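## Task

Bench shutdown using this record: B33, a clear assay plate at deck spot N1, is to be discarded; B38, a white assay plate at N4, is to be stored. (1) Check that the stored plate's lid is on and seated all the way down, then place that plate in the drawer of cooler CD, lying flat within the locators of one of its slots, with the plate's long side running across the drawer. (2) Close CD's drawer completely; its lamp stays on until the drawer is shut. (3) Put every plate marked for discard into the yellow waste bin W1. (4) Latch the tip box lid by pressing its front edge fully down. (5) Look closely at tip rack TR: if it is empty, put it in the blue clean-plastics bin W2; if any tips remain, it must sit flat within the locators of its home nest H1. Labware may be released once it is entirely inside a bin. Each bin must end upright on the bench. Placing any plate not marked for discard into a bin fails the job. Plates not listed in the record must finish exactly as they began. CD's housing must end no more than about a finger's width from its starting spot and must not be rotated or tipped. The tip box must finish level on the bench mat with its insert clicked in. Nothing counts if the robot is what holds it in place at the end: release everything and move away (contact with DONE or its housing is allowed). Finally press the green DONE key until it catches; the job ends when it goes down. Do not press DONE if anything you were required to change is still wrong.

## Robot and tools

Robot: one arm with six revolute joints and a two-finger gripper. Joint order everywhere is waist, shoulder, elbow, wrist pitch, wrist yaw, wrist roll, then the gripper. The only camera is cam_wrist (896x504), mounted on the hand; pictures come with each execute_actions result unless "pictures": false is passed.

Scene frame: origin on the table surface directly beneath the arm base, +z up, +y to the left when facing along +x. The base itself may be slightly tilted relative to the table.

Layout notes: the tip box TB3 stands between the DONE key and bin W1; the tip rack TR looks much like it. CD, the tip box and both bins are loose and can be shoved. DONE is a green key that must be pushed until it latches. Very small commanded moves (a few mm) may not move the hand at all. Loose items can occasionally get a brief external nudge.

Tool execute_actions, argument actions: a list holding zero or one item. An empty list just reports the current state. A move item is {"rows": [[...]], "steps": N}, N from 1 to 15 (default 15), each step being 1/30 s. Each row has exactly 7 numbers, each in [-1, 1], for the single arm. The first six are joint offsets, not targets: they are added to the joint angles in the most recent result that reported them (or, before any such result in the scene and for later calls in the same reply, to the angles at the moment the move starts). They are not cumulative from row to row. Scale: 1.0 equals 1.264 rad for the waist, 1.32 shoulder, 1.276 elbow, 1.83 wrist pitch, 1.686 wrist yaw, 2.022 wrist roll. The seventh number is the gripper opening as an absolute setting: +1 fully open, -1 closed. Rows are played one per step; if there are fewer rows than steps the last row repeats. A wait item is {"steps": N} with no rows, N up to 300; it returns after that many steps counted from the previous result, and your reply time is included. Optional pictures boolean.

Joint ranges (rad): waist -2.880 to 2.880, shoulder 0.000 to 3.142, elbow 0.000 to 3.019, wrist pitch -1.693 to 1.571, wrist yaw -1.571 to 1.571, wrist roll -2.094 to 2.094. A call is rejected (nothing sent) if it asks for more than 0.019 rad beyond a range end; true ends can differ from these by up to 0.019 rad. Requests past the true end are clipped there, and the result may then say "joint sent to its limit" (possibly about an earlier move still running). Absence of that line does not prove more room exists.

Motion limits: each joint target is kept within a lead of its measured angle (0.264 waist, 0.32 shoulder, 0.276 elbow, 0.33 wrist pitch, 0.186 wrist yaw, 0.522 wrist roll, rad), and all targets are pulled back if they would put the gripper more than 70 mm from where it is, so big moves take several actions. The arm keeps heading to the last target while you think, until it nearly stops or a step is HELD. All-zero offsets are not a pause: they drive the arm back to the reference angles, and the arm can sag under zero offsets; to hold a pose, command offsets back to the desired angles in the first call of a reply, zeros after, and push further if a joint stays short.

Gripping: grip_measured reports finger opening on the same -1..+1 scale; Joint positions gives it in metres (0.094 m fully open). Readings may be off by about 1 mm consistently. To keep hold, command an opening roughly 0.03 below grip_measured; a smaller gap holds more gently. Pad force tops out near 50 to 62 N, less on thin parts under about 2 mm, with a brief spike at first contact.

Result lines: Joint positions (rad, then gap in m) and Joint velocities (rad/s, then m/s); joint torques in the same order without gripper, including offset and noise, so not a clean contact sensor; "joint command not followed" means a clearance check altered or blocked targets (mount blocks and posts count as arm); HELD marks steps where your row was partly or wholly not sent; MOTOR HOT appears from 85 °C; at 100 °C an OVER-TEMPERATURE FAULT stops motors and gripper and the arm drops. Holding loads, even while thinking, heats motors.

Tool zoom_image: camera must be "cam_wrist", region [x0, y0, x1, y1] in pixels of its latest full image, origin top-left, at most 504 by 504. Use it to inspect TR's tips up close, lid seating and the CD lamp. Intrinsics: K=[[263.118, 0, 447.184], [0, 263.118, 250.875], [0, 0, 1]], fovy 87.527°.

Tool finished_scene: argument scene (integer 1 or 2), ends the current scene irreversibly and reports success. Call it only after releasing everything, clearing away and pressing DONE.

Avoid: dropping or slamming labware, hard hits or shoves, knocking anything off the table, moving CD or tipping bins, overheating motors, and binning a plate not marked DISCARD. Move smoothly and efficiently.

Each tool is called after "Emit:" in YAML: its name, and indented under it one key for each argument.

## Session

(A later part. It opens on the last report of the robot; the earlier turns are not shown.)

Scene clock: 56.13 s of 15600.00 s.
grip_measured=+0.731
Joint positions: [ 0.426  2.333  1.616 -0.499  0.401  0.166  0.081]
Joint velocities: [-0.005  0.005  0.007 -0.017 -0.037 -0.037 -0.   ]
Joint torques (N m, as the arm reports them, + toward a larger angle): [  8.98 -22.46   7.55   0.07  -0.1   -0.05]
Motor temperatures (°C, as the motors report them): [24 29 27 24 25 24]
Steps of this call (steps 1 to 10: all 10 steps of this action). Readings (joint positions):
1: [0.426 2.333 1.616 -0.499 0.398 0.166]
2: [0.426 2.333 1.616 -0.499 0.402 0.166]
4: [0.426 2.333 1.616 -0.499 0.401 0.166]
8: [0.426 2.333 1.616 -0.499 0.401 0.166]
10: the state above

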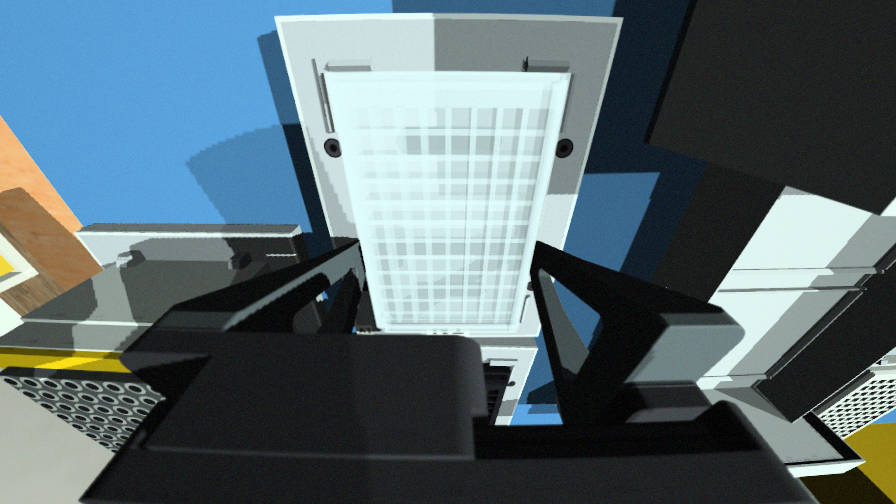

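Emit:
execute_actions:
  actions:
    - {"rows":[[0,0,0,0,0,0,0.68],[0.01,-0.03,0,-0.01,0,0,0.68],[0.02,-0.06,0,-0.02,0,0,0.68],[0.03,-0.09,-0.01,-0.04,0,0,0.68],[0.04,-0.13,-0.02,-0.06,0,0,0.68],[0.06,-0.2,-0.04,-0.11,0,0,0.68]]}
  pictures: false

Emit:
execute_actions:
  actions:
    - {"rows":[[0,-0.58,-0.55,0.05,0,0,0.68]]}
  pictures: false

Emit:
execute_actions:
  actions:
    - {"steps":20}
  pictures: false

Emit:
execute_actions:
  actions:
    - {"rows":[[-0.98,0,-0.11,0.11,-0.3,-0.545,0.68]]}
  pictures: false

Emit:
execute_actions:
  actions:
    - {"steps":30}

Scene clock: 63.93 s of 15600.00 s.
grip_measured=+0.731
Joint positions: [ 0.484  2.103  1.572 -0.686  0.401  0.166  0.081]
Joint velocities: [ 0.19  -0.601  0.007 -0.027 -0.051 -0.007 -0.   ]
Joint torques (N m, as the arm reports them, + toward a larger angle): [  9.54 -22.56   6.27  -0.41   0.08  -0.1 ]
Motor temperatures (°C, as the motors report them): [24 29 27 24 25 24]
Steps of this call (steps 1 to 15: the robot went on to your last target; steps 16 to 90: nothing new was sent; then 4.30 s passed at rest; steps 91 to 105: all 15 steps of this action). Readings (joint positions):
91: [0.426 2.333 1.616 -0.499 0.401 0.166]
92: [0.426 2.333 1.616 -0.501 0.401 0.166]
94: [0.428 2.325 1.615 -0.517 0.401 0.166]
98: [0.441 2.258 1.588 -0.605 0.401 0.166]
105: the state above

Scene clock: 64.43 s of 15600.00 s.
grip_measured=+0.731
Joint positions: [ 0.495  1.289  0.87  -0.609  0.4    0.166  0.081]
Joint velocities: [-0.024 -0.444 -0.027  0.012  0.037 -0.007 -0.   ]
Joint torques (N m, as the arm reports them, + toward a larger angle): [ 4.82 -6.61  8.18  0.63  0.05 -0.1 ]
Motor temperatures (°C, as the motors report them): [24 29 27 24 25 24]
Steps of this call (steps 1 to 15: all 15 steps of this action). Readings (joint positions):
1: [0.489 2.072 1.553 -0.670 0.400 0.166]
2: [0.494 2.028 1.506 -0.646 0.400 0.166]
4: [0.497 1.922 1.395 -0.628 0.400 0.166]
8: [0.497 1.680 1.164 -0.617 0.400 0.166]
15: the state above

Scene clock: 65.10 s of 15600.00 s.
grip_measured=+0.731
Joint positions: [ 0.494  1.326  0.871 -0.601  0.401  0.166  0.081]
Joint velocities: [-0.015 -0.015 -0.007  0.002  0.081 -0.022  0.   ]
Joint torques (N m, as the arm reports them, + toward a larger angle): [  4.31 -12.19   7.7    0.65   0.08  -0.08]
Motor temperatures (°C, as the motors report them): [24 29 27 24 25 24]
Steps of this call (steps 1 to 20: the robot went on to your last target). Readings (joint positions):
1: [0.495 1.281 0.870 -0.609 0.401 0.166]
2: [0.494 1.281 0.871 -0.603 0.401 0.166]
4: [0.494 1.292 0.871 -0.601 0.401 0.166]
8: [0.494 1.321 0.871 -0.601 0.401 0.166]
20: the state above

Scene clock: 65.60 s of 15600.00 s.
grip_measured=+0.731
Joint positions: [-0.344  1.323  0.746 -0.415 -0.1   -0.709  0.081]
Joint velocities: [-1.871 -0.005  0.002  0.046 -0.051 -0.901  0.001]
Joint torques (N m, as the arm reports them, + toward a larger angle): [  2.27 -13.39   4.9    0.1   -0.13  -0.12]
Motor temperatures (°C, as the motors report them): [24 29 27 24 25 24]
Steps of this call (steps 1 to 15: all 15 steps of this action). Readings (joint positions):
1: [0.480 1.325 0.860 -0.576 0.339 0.115]
2: [0.453 1.323 0.841 -0.530 0.266 0.048]
4: [0.358 1.323 0.800 -0.475 0.123 -0.087]
8: [0.106 1.323 0.750 -0.438 -0.071 -0.366]
15: the state above

Scene clock: 66.60 s of 15600.00 s.
grip_measured=+0.731
Joint positions: [-0.744  1.323  0.739 -0.409 -0.104 -0.925  0.081]
Joint velocities: [-0.015 -0.015 -0.007 -0.002  0.007 -0.037  0.001]
Joint torques (N m, as the arm reports them, + toward a larger angle): [ -0.55 -13.25   4.73   0.28  -0.08  -0.14]
Motor temperatures (°C, as the motors report them): [24 29 27 24 25 24]
Steps of this call (steps 1 to 30: the robot went on to your last target). Readings (joint positions):
1: [-0.407 1.323 0.746 -0.414 -0.101 -0.737]
2: [-0.471 1.323 0.746 -0.413 -0.101 -0.760]
4: [-0.597 1.323 0.746 -0.412 -0.102 -0.803]
8: [-0.783 1.323 0.746 -0.409 -0.099 -0.873]
30: the state above

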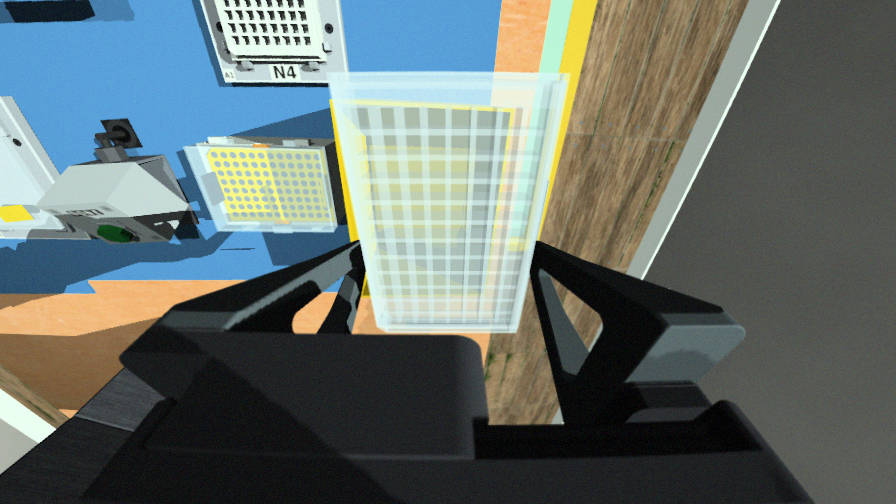

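Target [-.74,1.5,.68,-.22,-.1,-.87].

Emit:
execute_actions:
  actions:
    - {"rows":[[0,0.03,-0.015,0.025,0,0.01,0.68],[0,0.06,-0.03,0.05,0,0.02,0.68],[0,0.1,-0.045,0.08,0,0.03,0.68],[0,0.13,-0.055,0.105,0,0.035,0.68]]}

Scene clock: 68.93 s of 15600.00 s.
grip_measured=+0.731
Joint positions: [-0.744  1.508  0.66  -0.228 -0.104 -0.868  0.081]
Joint velocities: [-0.005 -0.024  0.012  0.007  0.007 -0.007 -0.   ]
Joint torques (N m, as the arm reports them, + toward a larger angle): [ -0.39 -15.08   3.75   0.26  -0.07   0.1 ]
Motor temperatures (°C, as the motors report them): [24 29 27 24 25 24]
Steps of this call (steps 1 to 15: the robot went on to your last target; steps 16 to 55: nothing new was sent; steps 56 to 70: all 15 steps of this action). Readings (joint positions):
56: [-0.744 1.323 0.738 -0.403 -0.104 -0.924]
57: [-0.744 1.328 0.733 -0.382 -0.104 -0.919]
59: [-0.744 1.361 0.716 -0.304 -0.104 -0.902]
63: [-0.744 1.476 0.687 -0.233 -0.104 -0.879]
70: the state above

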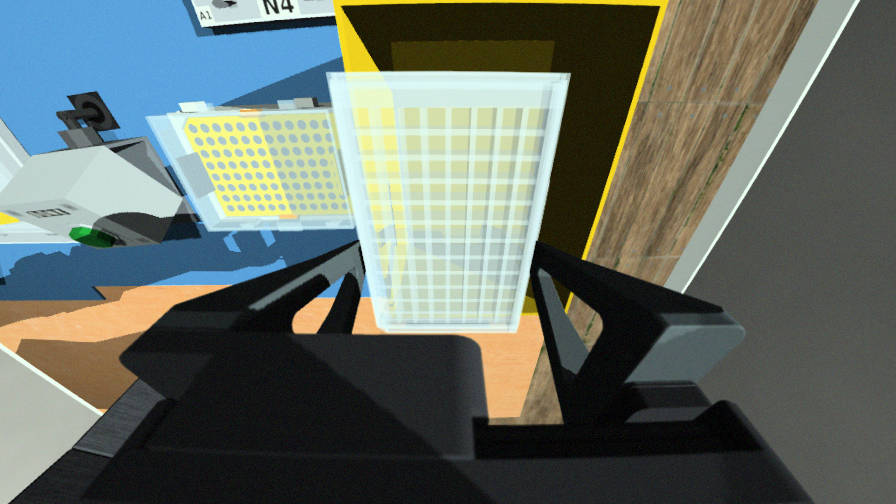

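Emit:
execute_actions:
  actions:
    - {"rows":[[0,0.03,0.045,0.028,0,0,0.68]]}

Scene clock: 70.50 s of 15600.00 s.
grip_measured=+0.731
Joint positions: [-0.744  1.528  0.7   -0.186 -0.104 -0.865  0.081]
Joint velocities: [ 0.015 -0.024  0.017  0.002 -0.066 -0.066 -0.001]
Joint torques (N m, as the arm reports them, + toward a larger angle): [ -0.98 -11.66   4.66   0.47  -0.03  -0.17]
Motor temperatures (°C, as the motors report them): [24 28 27 24 25 24]
Steps of this call (steps 1 to 15: the robot went on to your last target; steps 16 to 32: nothing new was sent; steps 33 to 47: all 15 steps of this action). Readings (joint positions):
33: [-0.744 1.509 0.662 -0.222 -0.104 -0.865]
34: [-0.744 1.513 0.665 -0.212 -0.104 -0.865]
36: [-0.744 1.523 0.679 -0.199 -0.104 -0.865]
40: [-0.744 1.528 0.699 -0.187 -0.104 -0.865]
47: the state above

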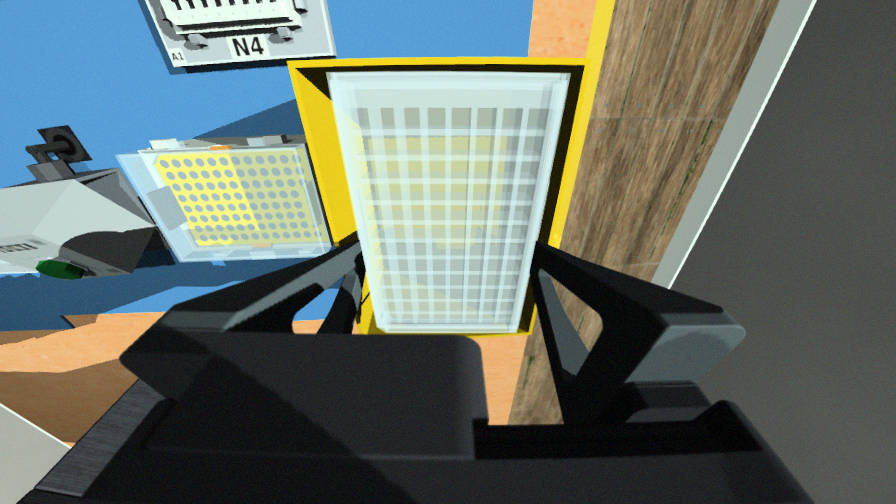

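Emit:
execute_actions:
  actions:
    - {"rows":[[0,0.03,0,0.01,0,0,0.68],[0,0.045,0,0.02,0,0,0.68],[0,0.06,0,0.03,0,0,0.68],[0,0.075,0,0.04,0,0,0.68],[0,0.09,0,0.05,0,0,0.68],[0,0.1,0.01,0.065,0,-0.01,0.68]]}

Scene clock: 73.40 s of 15600.00 s.
grip_measured=+0.731
Joint positions: [-0.744  1.659  0.7   -0.081 -0.104 -0.874  0.081]
Joint velocities: [-0.015 -0.005  0.017  0.046  0.022 -0.037 -0.   ]
Joint torques (N m, as the arm reports them, + toward a larger angle): [ -1.06 -14.38   3.03   0.56   0.    -0.15]
Motor temperatures (°C, as the motors report them): [24 28 27 24 25 24]
Steps of this call (steps 1 to 15: the robot went on to your last target; steps 16 to 72: nothing new was sent; steps 73 to 87: all 15 steps of this action). Readings (joint positions):
73: [-0.744 1.529 0.700 -0.185 -0.104 -0.865]
74: [-0.744 1.532 0.700 -0.180 -0.104 -0.865]
76: [-0.744 1.552 0.700 -0.153 -0.104 -0.865]
80: [-0.744 1.626 0.700 -0.091 -0.104 -0.869]
87: the state above

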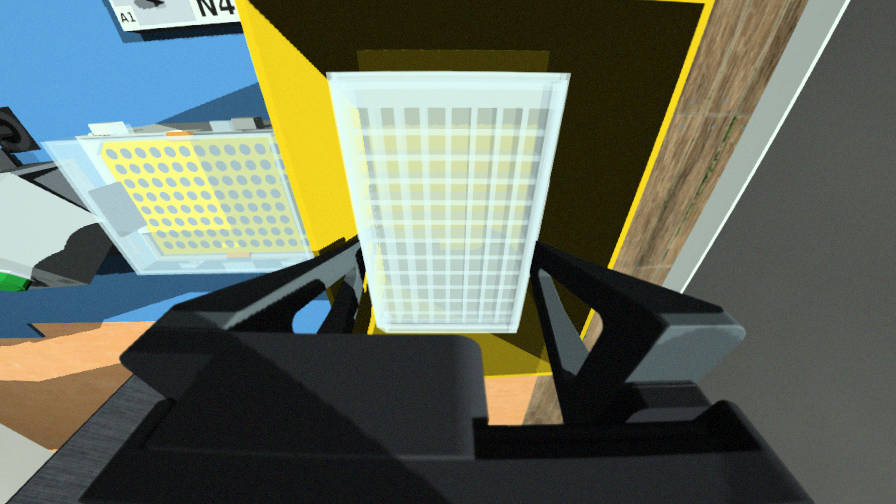

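Emit:
execute_actions:
  actions:
    - {"rows":[[0,0,0,0,0,0,0.82],[0,0,0,0,0,0,0.82],[0,0,0,0,0,0,0.82],[0,0,0,0,0,0,0.82],[0,-0.06,0,-0.02,0,0,0.82],[0,-0.12,0,-0.06,0,0,0.82],[0,-0.2,0,-0.1,0,0,0.82],[0,-0.28,-0.03,-0.17,0,0,0.82]]}

Emit:
execute_actions:
  actions:
    - {"rows":[[0.24,-0.05,-0.22,0.15,0.088,0.133,-1]]}

Scene clock: 77.13 s of 15600.00 s.
grip_measured=+0.819
Joint positions: [-0.744  1.242  0.67  -0.37  -0.104 -0.875  0.085]
Joint velocities: [-0.005 -0.425 -0.012 -0.012 -0.066  0.022 -0.   ]
Joint torques (N m, as the arm reports them, + toward a larger angle): [-1.08 -7.69  5.16 -0.72 -0.05 -0.04]
Motor temperatures (°C, as the motors report them): [24 28 26 24 25 24]
Steps of this call (steps 1 to 15: the robot went on to your last target; steps 16 to 90: nothing new was sent; then 0.23 s passed at rest; steps 91 to 105: all 15 steps of this action). Readings (joint positions):
91: [-0.744 1.659 0.700 -0.080 -0.104 -0.875]
92: [-0.744 1.659 0.700 -0.080 -0.104 -0.875]
94: [-0.744 1.659 0.700 -0.080 -0.104 -0.875]
98: [-0.744 1.578 0.695 -0.199 -0.104 -0.875]
105: the state above

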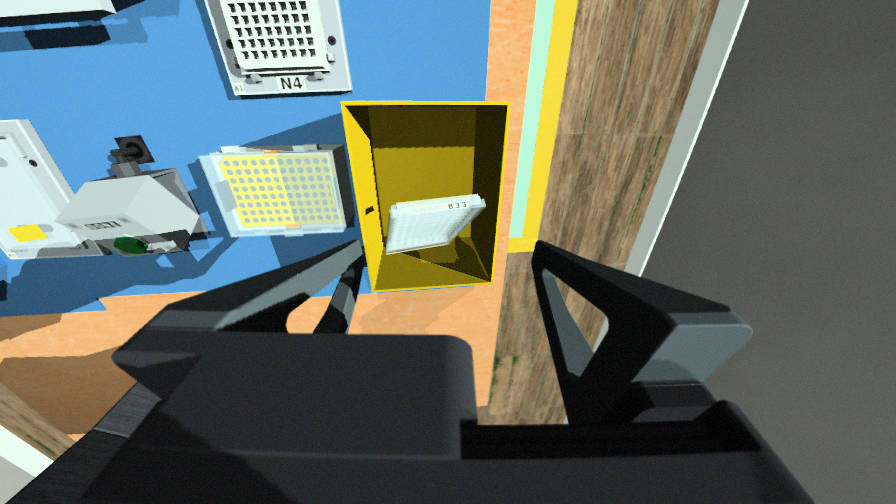

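Scene clock: 77.63 s of 15600.00 s.
grip_measured=-0.998
Joint positions: [-0.431  1.188  0.373 -0.11   0.042 -0.632  0.   ]
Joint velocities: [-0.083 -0.005  0.002  0.027  0.081  0.11   0.002]
Joint torques (N m, as the arm reports them, + toward a larger angle): [  0.92 -10.22   4.92   0.58   0.04   0.03]
Motor temperatures (°C, as the motors report them): [24 28 26 24 25 24]
Steps of this call (steps 1 to 15: all 15 steps of this action). Readings (joint positions):
1: [-0.732 1.228 0.655 -0.337 -0.060 -0.852]
2: [-0.706 1.214 0.623 -0.279 -0.024 -0.826]
4: [-0.623 1.193 0.548 -0.207 0.014 -0.780]
8: [-0.439 1.188 0.406 -0.129 0.036 -0.689]
15: the state above

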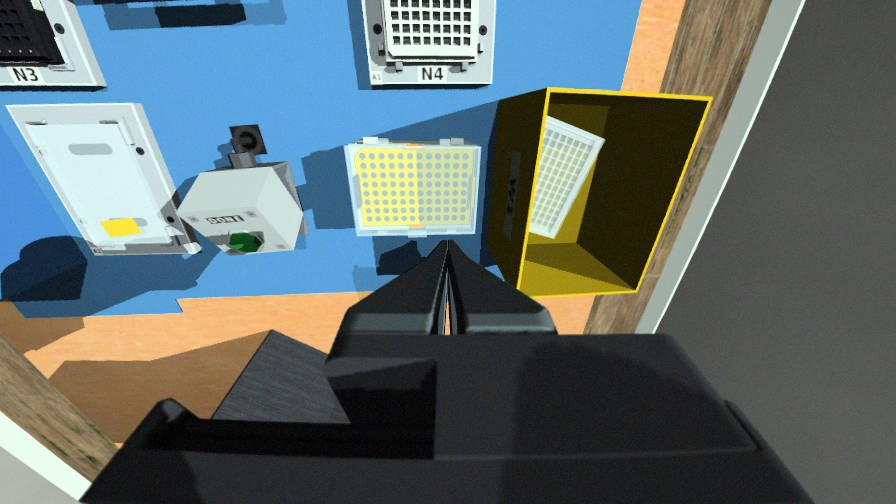

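To [-.42,1.62,.375,.225].

Emit:
execute_actions:
  actions:
    - {"rows":[[0,0.07,0,0.04,0,0,-1],[0,0.14,0,0.08,0,0,-1],[0,0.21,0,0.12,0,0,-1],[0,0.27,0,0.15,0,0,-1],[0,0.32,0,0.188,0,0.02,-1]]}

Scene clock: 80.30 s of 15600.00 s.
grip_measured=-0.998
Joint positions: [-0.433  1.637  0.365  0.218  0.042 -0.604  0.   ]
Joint velocities: [-0.015 -0.161  0.046  0.081  0.022  0.007 -0.001]
Joint torques (N m, as the arm reports them, + toward a larger angle): [  0.96 -12.52  -0.75   0.25   0.03   0.09]
Motor temperatures (°C, as the motors report them): [24 28 26 24 25 24]
Steps of this call (steps 1 to 30: the robot went on to your last target; steps 31 to 65: nothing new was sent; steps 66 to 80: all 15 steps of this action). Readings (joint positions):
66: [-0.433 1.193 0.373 -0.098 0.042 -0.617]
67: [-0.433 1.214 0.373 -0.065 0.042 -0.618]
69: [-0.433 1.322 0.377 0.051 0.042 -0.619]
73: [-0.433 1.608 0.390 0.205 0.042 -0.609]
80: the state above

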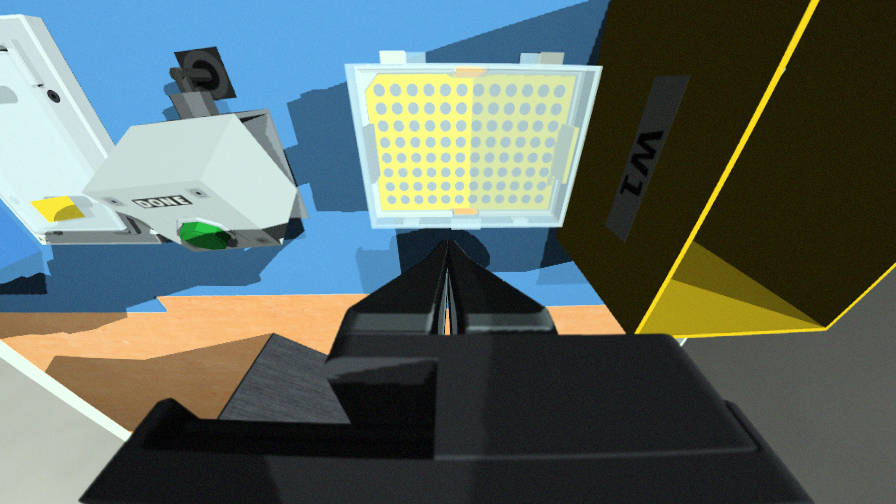

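Insert looks clipped. To [-.44,1.75,.40,.33].

Emit:
execute_actions:
  actions:
    - {"rows":[[0,0.02,0.02,0.02,0,0,-1],[0,0.04,0.03,0.035,0,0,-1],[0,0.06,0.035,0.05,0,0,-1],[-0.01,0.085,0.035,0.068,0,0,-1]]}

Scene clock: 83.60 s of 15600.00 s.
grip_measured=-0.998
Joint positions: [-0.436  1.741  0.411  0.331  0.042 -0.602  0.   ]
Joint velocities: [-0.005 -0.044 -0.012  0.007 -0.007  0.022  0.001]
Joint torques (N m, as the arm reports them, + toward a larger angle): [  0.75 -11.05  -2.09   0.44  -0.02  -0.11]
Motor temperatures (°C, as the motors report them): [24 28 26 24 25 24]
Steps of this call (steps 1 to 30: the robot went on to your last target; steps 31 to 84: nothing new was sent; steps 85 to 99: all 15 steps of this action). Readings (joint positions):
85: [-0.433 1.627 0.368 0.227 0.042 -0.602]
86: [-0.433 1.633 0.371 0.236 0.042 -0.602]
88: [-0.434 1.664 0.386 0.278 0.042 -0.602]
92: [-0.436 1.733 0.411 0.328 0.042 -0.602]
99: the state above

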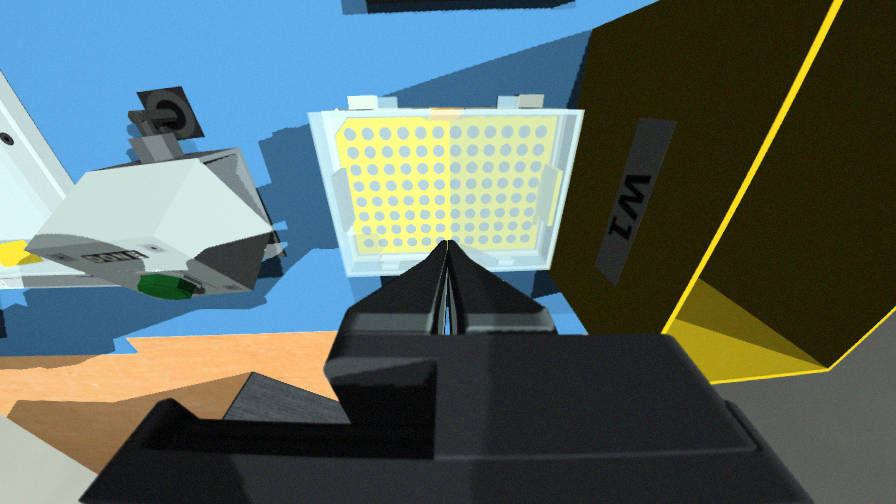

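Emit:
execute_actions:
  actions:
    - {"rows":[[-0.02,0.02,0,0,0,0,-1],[-0.025,0.04,0,0.01,0,0,-1],[-0.025,0.06,0,0.022,0,0,-1]]}

Emit:
execute_actions:
  actions:
    - {"rows":[[0,0.02,0,0.01,0,0,-1],[0,0.04,0,0.015,0,0,-1],[0,0.06,0,0.025,0,0,-1]]}

Scene clock: 87.03 s of 15600.00 s.
grip_measured=-0.998
Joint positions: [-0.463  1.806  0.411  0.361  0.043 -0.602  0.   ]
Joint velocities: [ 0.005 -0.005 -0.002 -0.002  0.037 -0.007 -0.001]
Joint torques (N m, as the arm reports them, + toward a larger angle): [  0.25 -10.38  -2.44   0.34  -0.05  -0.04]
Motor temperatures (°C, as the motors report them): [23 28 26 24 25 24]
Steps of this call (steps 1 to 15: the robot went on to your last target; steps 16 to 88: nothing new was sent; steps 89 to 103: all 15 steps of this action). Readings (joint positions):
89: [-0.438 1.741 0.411 0.331 0.042 -0.602]
90: [-0.441 1.743 0.411 0.333 0.042 -0.602]
92: [-0.451 1.762 0.411 0.350 0.042 -0.602]
96: [-0.462 1.804 0.411 0.358 0.042 -0.602]
103: the state above

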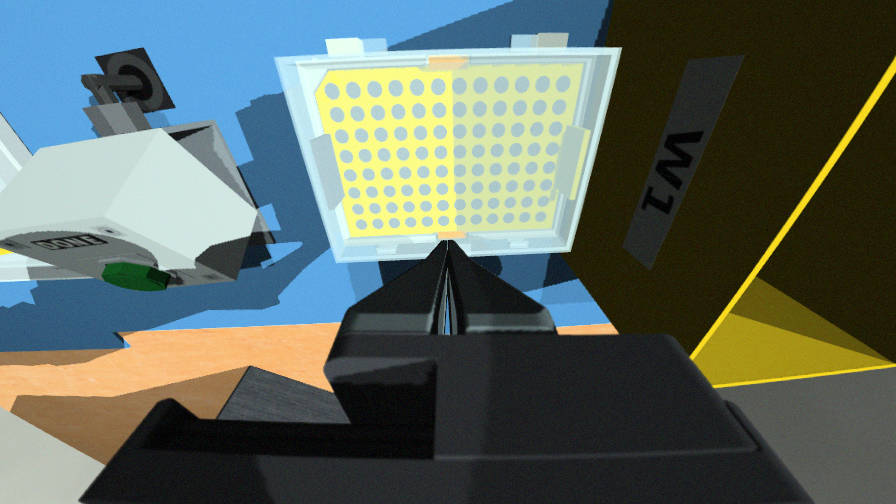

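Scene clock: 87.53 s of 15600.00 s.
grip_measured=-0.998
Joint positions: [-0.463  1.818  0.401  0.404  0.043 -0.602  0.   ]
Joint velocities: [-0.005 -0.015  0.012 -0.007  0.007 -0.022  0.   ]
Joint torques (N m, as the arm reports them, + toward a larger angle): [ 0.31 -6.77 -1.66  0.2  -0.03 -0.03]
Motor temperatures (°C, as the motors report them): [23 28 26 24 25 24]
Steps of this call (steps 1 to 15: all 15 steps of this action). Readings (joint positions):
1: [-0.463 1.806 0.411 0.362 0.043 -0.602]
2: [-0.463 1.807 0.411 0.364 0.043 -0.602]
4: [-0.463 1.814 0.406 0.385 0.043 -0.602]
8: [-0.463 1.818 0.401 0.402 0.043 -0.602]
15: the state above

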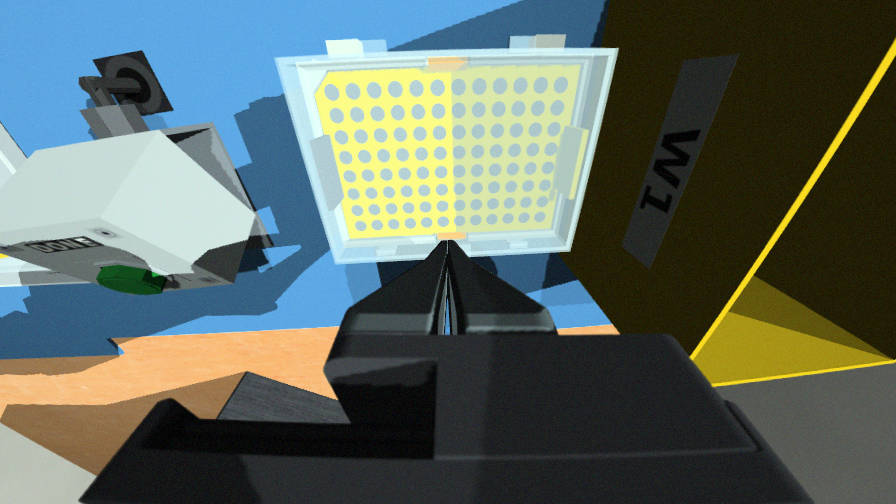

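Emit:
execute_actions:
  actions:
    - {"rows":[[0,0.05,0.01,0,0,0,-1],[0,0.07,0.01,0,0,0,-1],[0,0.09,0.01,0,0,0,-1]],"steps":10}

Emit:
execute_actions:
  actions:
    - {"rows":[[0,-0.05,0,-0.03,0,0,-1],[0,-0.1,0,-0.06,0,0,-1],[0,-0.2,0,-0.16,0,0,-1]],"steps":12}
  pictures: false

Emit:
execute_actions:
  actions:
    - {"rows":[[0.88,0.1,0.1,0,0.24,0.485,0]]}
  pictures: false

Emit:
execute_actions:
  actions:
    - {"steps":15}
  pictures: false

Emit:
execute_actions:
  actions:
    - {"rows":[[0,0.06,0.02,0,0,0,1],[0,0.12,0.04,0,0,0,1],[0,0.18,0.06,0,0,0,1],[0,0.24,0.08,0,0,0,1],[0,0.3,0.09,0,0,0,1]]}

Scene clock: 95.57 s of 15600.00 s.
grip_measured=-0.998
Joint positions: [-0.463  1.826  0.396  0.421  0.044 -0.602  0.   ]
Joint velocities: [-0.005 -0.005 -0.007  0.002 -0.022 -0.051  0.   ]
Joint torques (N m, as the arm reports them, + toward a larger angle): [ 0.4  -3.4  -1.22 -0.59 -0.02 -0.08]
Motor temperatures (°C, as the motors report them): [23 27 26 24 25 24]
Steps of this call (steps 1 to 15: the robot went on to your last target; steps 16 to 90: nothing new was sent; then 4.70 s passed at rest; steps 91 to 100: all 10 steps of this action). Readings (joint positions):
91: [-0.463 1.818 0.401 0.404 0.043 -0.602]
92: [-0.463 1.820 0.401 0.404 0.043 -0.602]
94: [-0.463 1.824 0.398 0.413 0.043 -0.602]
98: [-0.463 1.826 0.396 0.421 0.044 -0.602]
100: the state above

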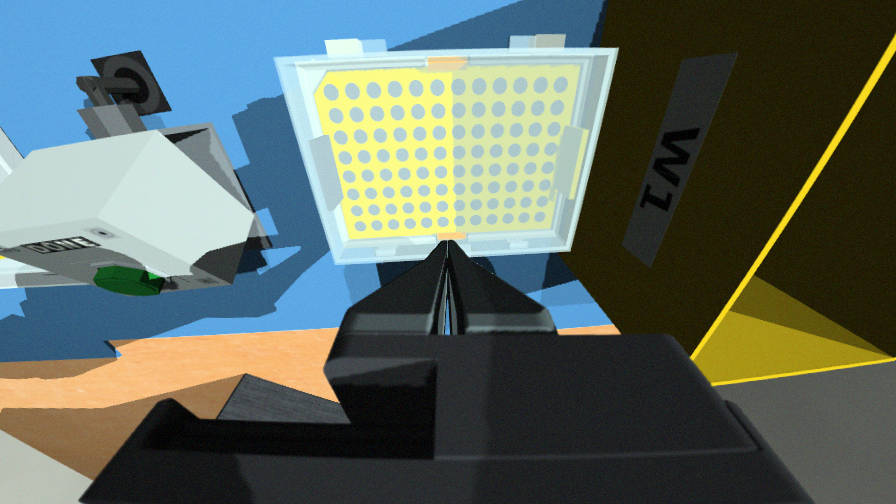

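Scene clock: 95.97 s of 15600.00 s.
grip_measured=-0.998
Joint positions: [-0.463  1.536  0.401  0.145  0.044 -0.602  0.   ]
Joint velocities: [ 0.024  0.034  0.007 -0.115  0.007 -0.037 -0.001]
Joint torques (N m, as the arm reports them, + toward a larger angle): [  0.98 -10.65  -0.35  -0.51  -0.01  -0.09]
Motor temperatures (°C, as the motors report them): [23 27 26 24 25 24]
Steps of this call (steps 1 to 12: all 12 steps of this action). Readings (joint positions):
1: [-0.463 1.816 0.395 0.416 0.044 -0.602]
2: [-0.463 1.798 0.395 0.389 0.044 -0.602]
4: [-0.463 1.713 0.396 0.247 0.044 -0.602]
8: [-0.463 1.550 0.394 0.151 0.044 -0.602]
12: the state above

Scene clock: 96.47 s of 15600.00 s.
grip_measured=-0.001
Joint positions: [0.448 1.65  0.542 0.142 0.445 0.228 0.047]
Joint velocities: [ 1.949  0.005 -0.017  0.017 -0.007  0.608 -0.001]
Joint torques (N m, as the arm reports them, + toward a larger angle): [  5.21 -11.45   1.77   0.41   0.2   -0.01]
Motor temperatures (°C, as the motors report them): [23 27 26 24 25 24]
Steps of this call (steps 1 to 15: all 15 steps of this action). Readings (joint positions):
1: [-0.444 1.543 0.406 0.142 0.118 -0.540]
2: [-0.404 1.562 0.421 0.142 0.203 -0.463]
4: [-0.285 1.609 0.468 0.142 0.357 -0.308]
8: [-0.022 1.650 0.533 0.142 0.437 -0.025]
15: the state above

Scene clock: 96.97 s of 15600.00 s.
grip_measured=-0.001
Joint positions: [0.652 1.65  0.538 0.142 0.447 0.363 0.047]
Joint velocities: [ 0.015 -0.024  0.007 -0.007 -0.007  0.007  0.001]
Joint torques (N m, as the arm reports them, + toward a larger angle): [  5.04 -10.65   2.5    0.56   0.13  -0.02]
Motor temperatures (°C, as the motors report them): [23 27 26 24 25 24]
Steps of this call (steps 1 to 15: the robot went on to your last target). Readings (joint positions):
1: [0.515 1.650 0.542 0.142 0.446 0.252]
2: [0.579 1.650 0.542 0.142 0.446 0.275]
4: [0.673 1.650 0.542 0.142 0.444 0.307]
8: [0.693 1.650 0.540 0.142 0.444 0.342]
15: the state above

Scene clock: 97.47 s of 15600.00 s.
grip_measured=+0.999
Joint positions: [0.652 2.079 0.643 0.139 0.447 0.364 0.094]
Joint velocities: [-0.005 -0.112  0.037 -0.017 -0.007  0.022 -0.001]
Joint torques (N m, as the arm reports them, + toward a larger angle): [  6.23 -16.26   0.37   0.06   0.06  -0.05]
Motor temperatures (°C, as the motors report them): [23 27 26 24 25 24]
Steps of this call (steps 1 to 15: all 15 steps of this action). Readings (joint positions):
1: [0.652 1.654 0.538 0.142 0.447 0.364]
2: [0.652 1.669 0.543 0.142 0.447 0.364]
4: [0.652 1.750 0.576 0.142 0.447 0.364]
8: [0.652 1.992 0.659 0.142 0.447 0.364]
15: the state above

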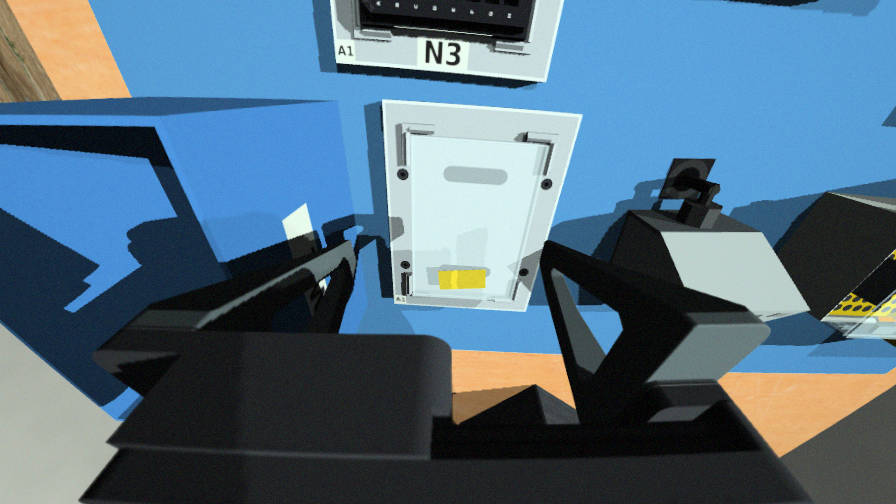

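To [.59,2.2,.65,.22,.44,.36].

Emit:
execute_actions:
  actions:
    - {"rows":[[-0.03,0,0,0,0,0,1],[-0.055,0.03,0,0.015,0,0,1],[-0.055,0.06,0,0.03,0,0,1],[-0.055,0.09,0,0.048,0,0,1]]}

Scene clock: 99.73 s of 15600.00 s.
grip_measured=+0.999
Joint positions: [0.582 2.201 0.644 0.216 0.447 0.364 0.094]
Joint velocities: [-0.015  0.005 -0.002 -0.012  0.007  0.051  0.001]
Joint torques (N m, as the arm reports them, + toward a larger angle): [  6.74 -14.59  -1.66   0.24   0.1   -0.08]
Motor temperatures (°C, as the motors report them): [23 27 26 24 25 24]
Steps of this call (steps 1 to 30: the robot went on to your last target; steps 31 to 53: nothing new was sent; steps 54 to 68: all 15 steps of this action). Readings (joint positions):
54: [0.651 2.065 0.646 0.139 0.447 0.364]
55: [0.645 2.067 0.646 0.142 0.447 0.364]
57: [0.622 2.090 0.646 0.175 0.447 0.364]
61: [0.584 2.174 0.647 0.212 0.447 0.364]
68: the state above

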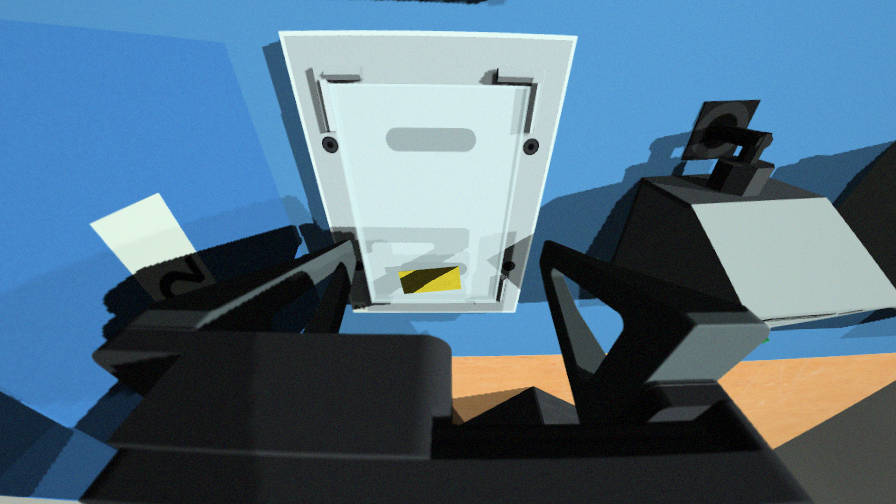

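Emit:
execute_actions:
  actions:
    - {"rows":[[0,0.02,0.02,0.01,0,0.01,1],[0,0.04,0.035,0.02,0,0.012,1],[0,0.062,0.045,0.022,0,0.012,1]]}

Scene clock: 102.80 s of 15600.00 s.
grip_measured=+0.999
Joint positions: [0.582 2.266 0.701 0.248 0.447 0.377 0.094]
Joint velocities: [-0.015 -0.005  0.022  0.007  0.022 -0.022  0.001]
Joint torques (N m, as the arm reports them, + toward a larger angle): [  6.06 -12.39  -1.61   0.11   0.05   0.01]
Motor temperatures (°C, as the motors report them): [23 27 26 24 25 24]
Steps of this call (steps 1 to 15: the robot went on to your last target; steps 16 to 77: nothing new was sent; steps 78 to 92: all 15 steps of this action). Readings (joint positions):
78: [0.582 2.201 0.645 0.217 0.447 0.365]
79: [0.582 2.204 0.649 0.220 0.447 0.368]
81: [0.582 2.225 0.673 0.235 0.447 0.371]
85: [0.582 2.262 0.701 0.248 0.447 0.375]
92: the state above

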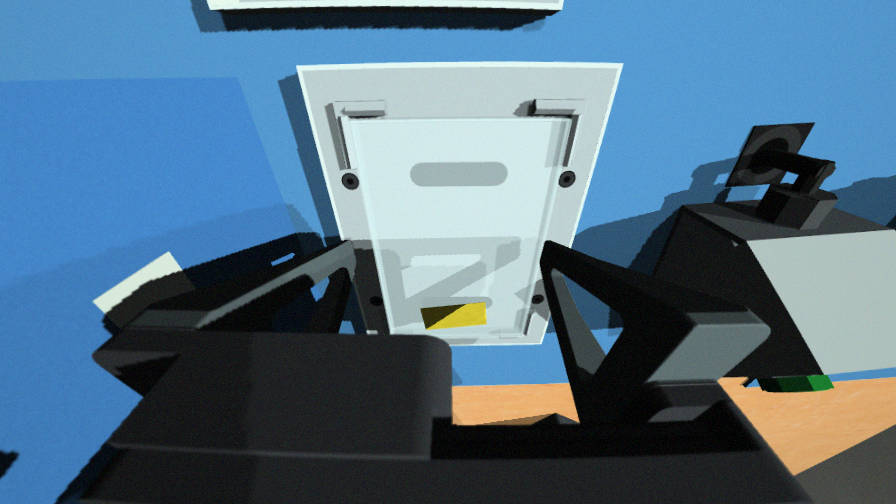

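Emit:
execute_actions:
  actions:
    - {"rows":[[-0.016,0,-0.03,0,0,-0.012,1],[-0.016,0,-0.03,0,0,-0.012,1],[-0.016,0,-0.03,0,0,-0.012,1],[-0.016,0,-0.03,0,0,-0.012,1],[-0.016,0.026,-0.03,0,0,-0.012,1]]}

Scene clock: 105.27 s of 15600.00 s.
grip_measured=+0.999
Joint positions: [0.574 2.279 0.676 0.248 0.447 0.364 0.094]
Joint velocities: [ 0.015 -0.005  0.007 -0.012  0.051 -0.007 -0.   ]
Joint torques (N m, as the arm reports them, + toward a larger angle): [  5.51 -11.06  -3.44  -0.11   0.08  -0.26]
Motor temperatures (°C, as the motors report them): [24 27 26 24 25 24]
Steps of this call (steps 1 to 15: the robot went on to your last target; steps 16 to 59: nothing new was sent; steps 60 to 74: all 15 steps of this action). Readings (joint positions):
60: [0.581 2.266 0.700 0.248 0.447 0.376]
61: [0.581 2.266 0.697 0.248 0.447 0.373]
63: [0.578 2.266 0.688 0.248 0.447 0.370]
67: [0.574 2.273 0.677 0.248 0.447 0.366]
74: the state above

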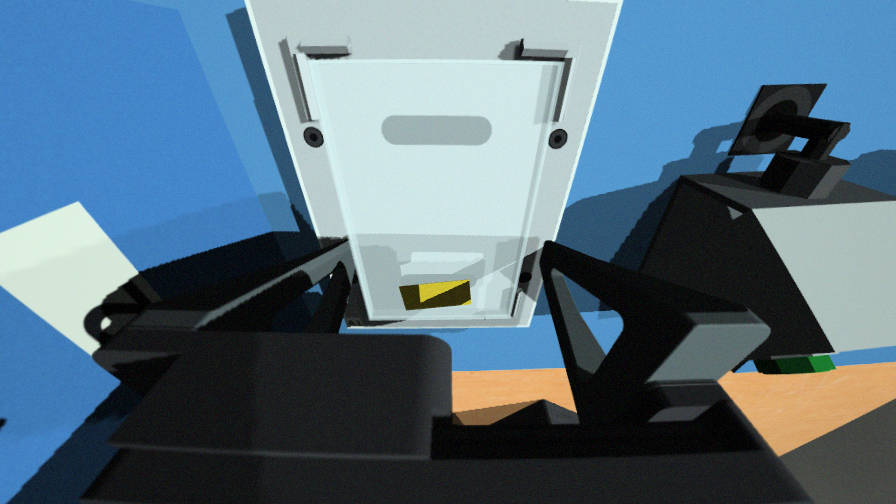

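Emit:
execute_actions:
  actions:
    - {"rows":[[0,0,0,0.027,0,0,1]],"steps":12}

Emit:
execute_actions:
  actions:
    - {"rows":[[0,0,0,0,0,0,0.73]],"steps":10}

Scene clock: 107.17 s of 15600.00 s.
grip_measured=+0.999
Joint positions: [0.574 2.279 0.676 0.286 0.447 0.363 0.094]
Joint velocities: [-0.015 -0.005  0.002  0.002  0.007 -0.022  0.   ]
Joint torques (N m, as the arm reports them, + toward a larger angle): [  6.02 -13.87  -1.99   0.2    0.08  -0.07]
Motor temperatures (°C, as the motors report them): [24 27 26 24 25 24]
Steps of this call (steps 1 to 15: the robot went on to your last target; steps 16 to 45: nothing new was sent; steps 46 to 57: all 12 steps of this action). Readings (joint positions):
46: [0.574 2.279 0.676 0.254 0.447 0.363]
47: [0.574 2.279 0.676 0.264 0.447 0.363]
49: [0.574 2.279 0.676 0.281 0.447 0.363]
53: [0.574 2.279 0.676 0.286 0.447 0.363]
57: the state above

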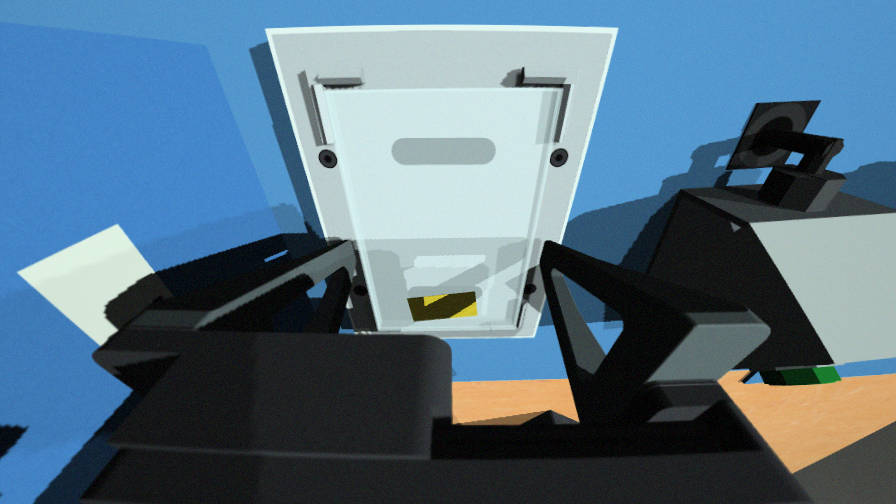

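Scene clock: 107.50 s of 15600.00 s.
grip_measured=+0.761
Joint positions: [0.574 2.279 0.676 0.286 0.446 0.363 0.083]
Joint velocities: [-0.024  0.005 -0.002 -0.002 -0.095  0.007 -0.   ]
Joint torques (N m, as the arm reports them, + toward a larger angle): [  6.01 -13.42  -1.91  -0.05   0.18  -0.05]
Motor temperatures (°C, as the motors report them): [24 27 25 24 25 24]
Steps of this call (steps 1 to 10: all 10 steps of this action). Readings (joint positions):
1: [0.574 2.279 0.676 0.286 0.447 0.363]
2: [0.574 2.279 0.676 0.286 0.446 0.363]
4: [0.574 2.279 0.676 0.286 0.446 0.363]
8: [0.574 2.279 0.676 0.286 0.446 0.363]
10: the state above

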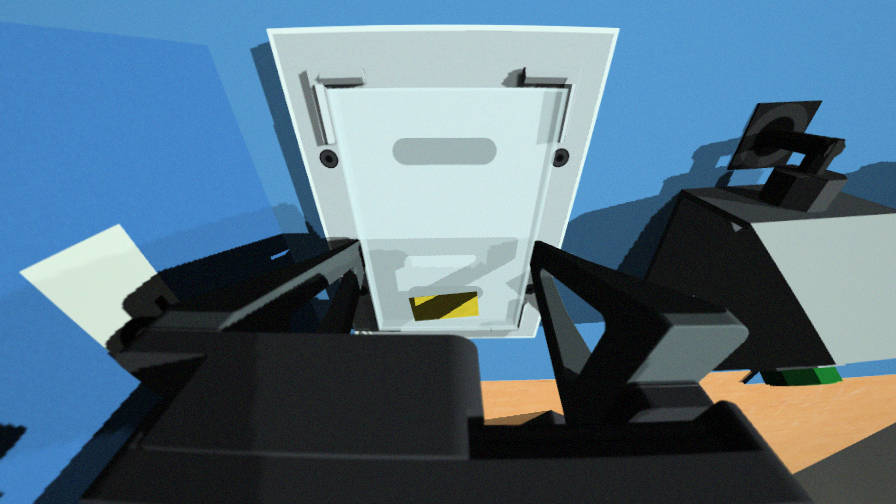

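Emit:
execute_actions:
  actions:
    - {"rows":[[0.01,-0.03,-0.01,0,0,0,0.72],[0.02,-0.05,-0.02,-0.015,0,0,0.72],[0.03,-0.075,-0.03,-0.03,0,0,0.72],[0.04,-0.1,-0.04,-0.045,0,0,0.72],[0.05,-0.15,-0.05,-0.08,0,0,0.72],[0.06,-0.2,-0.05,-0.11,0,0,0.72],[0.06,-0.25,-0.05,-0.14,0,0,0.72],[0.06,-0.3,-0.05,-0.18,0,0,0.72]]}
  pictures: false

Emit:
execute_actions:
  actions:
    - {"rows":[[0,-0.21,0.24,-0.18,0,0,0.72]]}
  pictures: false

Emit:
execute_actions:
  actions:
    - {"rows":[[-0.69,0,0.01,0,-0.178,-0.405,0.72]]}
  pictures: false

Emit:
execute_actions:
  actions:
    - {"steps":25}

Scene clock: 114.93 s of 15600.00 s.
grip_measured=+0.761
Joint positions: [ 0.65   1.836  0.626 -0.021  0.445  0.363  0.083]
Joint velocities: [-0.024 -0.005  0.051 -0.007  0.022 -0.022  0.   ]
Joint torques (N m, as the arm reports them, + toward a larger angle): [ 6.38 -9.19  0.6  -0.75  0.08 -0.1 ]
Motor temperatures (°C, as the motors report them): [24 27 25 24 25 24]
Steps of this call (steps 1 to 15: the robot went on to your last target; steps 16 to 90: nothing new was sent; then 3.93 s passed at rest; steps 91 to 105: all 15 steps of this action). Readings (joint positions):
91: [0.574 2.279 0.676 0.286 0.446 0.363]
92: [0.575 2.275 0.676 0.282 0.446 0.363]
94: [0.584 2.249 0.667 0.253 0.444 0.363]
98: [0.628 2.074 0.620 0.079 0.444 0.363]
105: the state above

Scene clock: 115.43 s of 15600.00 s.
grip_measured=+0.761
Joint positions: [ 0.65   1.581  0.898 -0.328  0.445  0.363  0.083]
Joint velocities: [-0.015 -0.503  0.374 -0.095 -0.022 -0.022 -0.   ]
Joint torques (N m, as the arm reports them, + toward a larger angle): [  6.44 -13.35   7.74  -0.04   0.01  -0.07]
Motor temperatures (°C, as the motors report them): [24 27 25 24 25 24]
Steps of this call (steps 1 to 15: all 15 steps of this action). Readings (joint positions):
1: [0.650 1.832 0.636 -0.045 0.445 0.363]
2: [0.650 1.825 0.649 -0.087 0.445 0.363]
4: [0.650 1.798 0.680 -0.151 0.445 0.363]
8: [0.650 1.723 0.763 -0.238 0.445 0.363]
15: the state above

Scene clock: 115.93 s of 15600.00 s.
grip_measured=+0.761
Joint positions: [-0.004  1.552  0.914 -0.325  0.15  -0.274  0.083]
Joint velocities: [-1.499  0.005  0.007 -0.002 -0.007 -0.52   0.001]
Joint torques (N m, as the arm reports them, + toward a larger angle): [  3.83 -15.23   5.42   0.14  -0.12  -0.14]
Motor temperatures (°C, as the motors report them): [24 27 25 24 25 24]
Steps of this call (steps 1 to 15: all 15 steps of this action). Readings (joint positions):
1: [0.637 1.566 0.907 -0.328 0.386 0.314]
2: [0.616 1.555 0.912 -0.326 0.318 0.251]
4: [0.541 1.548 0.914 -0.325 0.218 0.131]
8: [0.351 1.552 0.914 -0.325 0.162 -0.075]
15: the state above

Scene clock: 116.77 s of 15600.00 s.
grip_measured=+0.761
Joint positions: [-0.218  1.555  0.914 -0.325  0.146 -0.445  0.083]
Joint velocities: [-0.005 -0.024  0.007 -0.012 -0.081 -0.007  0.   ]
Joint torques (N m, as the arm reports them, + toward a larger angle): [  1.63 -14.09   4.96   0.01  -0.02  -0.17]
Motor temperatures (°C, as the motors report them): [24 27 25 24 25 24]
Steps of this call (steps 1 to 25: the robot went on to your last target). Readings (joint positions):
1: [-0.055 1.552 0.914 -0.325 0.150 -0.295]
2: [-0.106 1.552 0.914 -0.325 0.149 -0.319]
4: [-0.200 1.553 0.914 -0.325 0.149 -0.363]
8: [-0.277 1.555 0.914 -0.325 0.150 -0.409]
25: the state above

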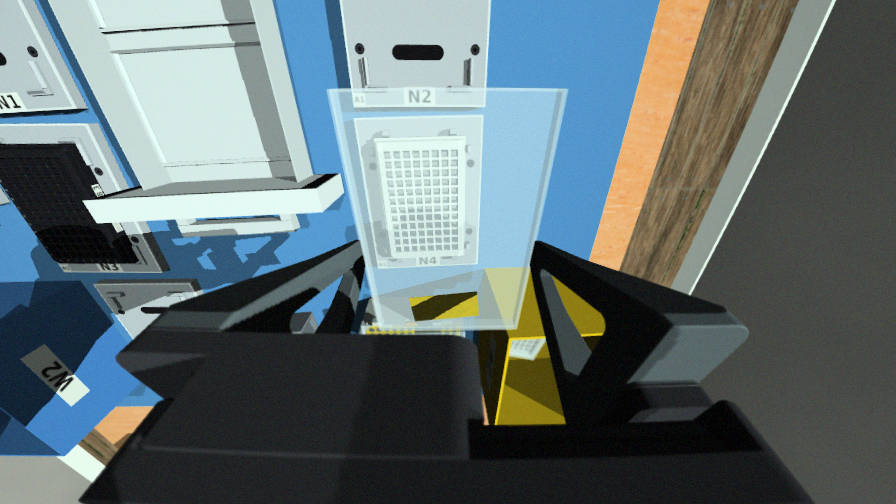

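Emit:
execute_actions:
  actions:
    - {"rows":[[0,0.04,0.01,0.015,0,0,0.72],[0,0.07,0.01,0.03,0,0,0.72],[0,0.1,0.02,0.045,0,0,0.72],[0,0.13,0.02,0.06,0,0,0.72],[0,0.16,0.03,0.075,0,0,0.72],[0,0.19,0.03,0.09,0,0,0.72],[-0.01,0.21,0.035,0.1,-0.01,0,0.72]]}
  pictures: false

Emit:
execute_actions:
  actions:
    - {"steps":10}

Scene clock: 119.53 s of 15600.00 s.
grip_measured=+0.761
Joint positions: [-0.22   1.862  0.946 -0.156  0.132 -0.446  0.083]
Joint velocities: [-0.015 -0.073 -0.022  0.027  0.022 -0.022  0.   ]
Joint torques (N m, as the arm reports them, + toward a larger angle): [  0.8  -18.96   3.31   0.4   -0.12  -0.06]
Motor temperatures (°C, as the motors report them): [24 27 26 24 25 24]
Steps of this call (steps 1 to 15: the robot went on to your last target; steps 16 to 68: nothing new was sent; steps 69 to 83: all 15 steps of this action). Readings (joint positions):
69: [-0.218 1.557 0.914 -0.323 0.146 -0.446]
70: [-0.218 1.563 0.914 -0.312 0.146 -0.446]
72: [-0.218 1.596 0.918 -0.271 0.146 -0.446]
76: [-0.219 1.748 0.948 -0.173 0.135 -0.446]
83: the state above

Scene clock: 119.87 s of 15600.00 s.
grip_measured=+0.761
Joint positions: [-0.22   1.855  0.948 -0.152  0.132 -0.446  0.083]
Joint velocities: [ 0.005 -0.005  0.012 -0.012 -0.081 -0.051  0.001]
Joint torques (N m, as the arm reports them, + toward a larger angle): [  1.45 -19.72   3.71   0.47  -0.07  -0.07]
Motor temperatures (°C, as the motors report them): [24 27 26 24 25 24]
Steps of this call (steps 1 to 10: the robot went on to your last target). Readings (joint positions):
1: [-0.220 1.860 0.947 -0.154 0.132 -0.446]
2: [-0.220 1.858 0.948 -0.153 0.132 -0.446]
4: [-0.220 1.856 0.948 -0.152 0.132 -0.446]
8: [-0.220 1.855 0.948 -0.152 0.132 -0.446]
10: the state above

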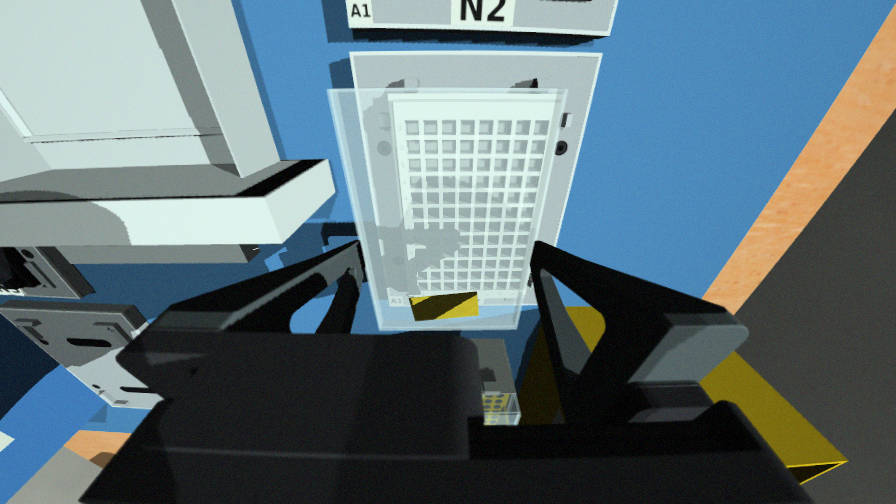

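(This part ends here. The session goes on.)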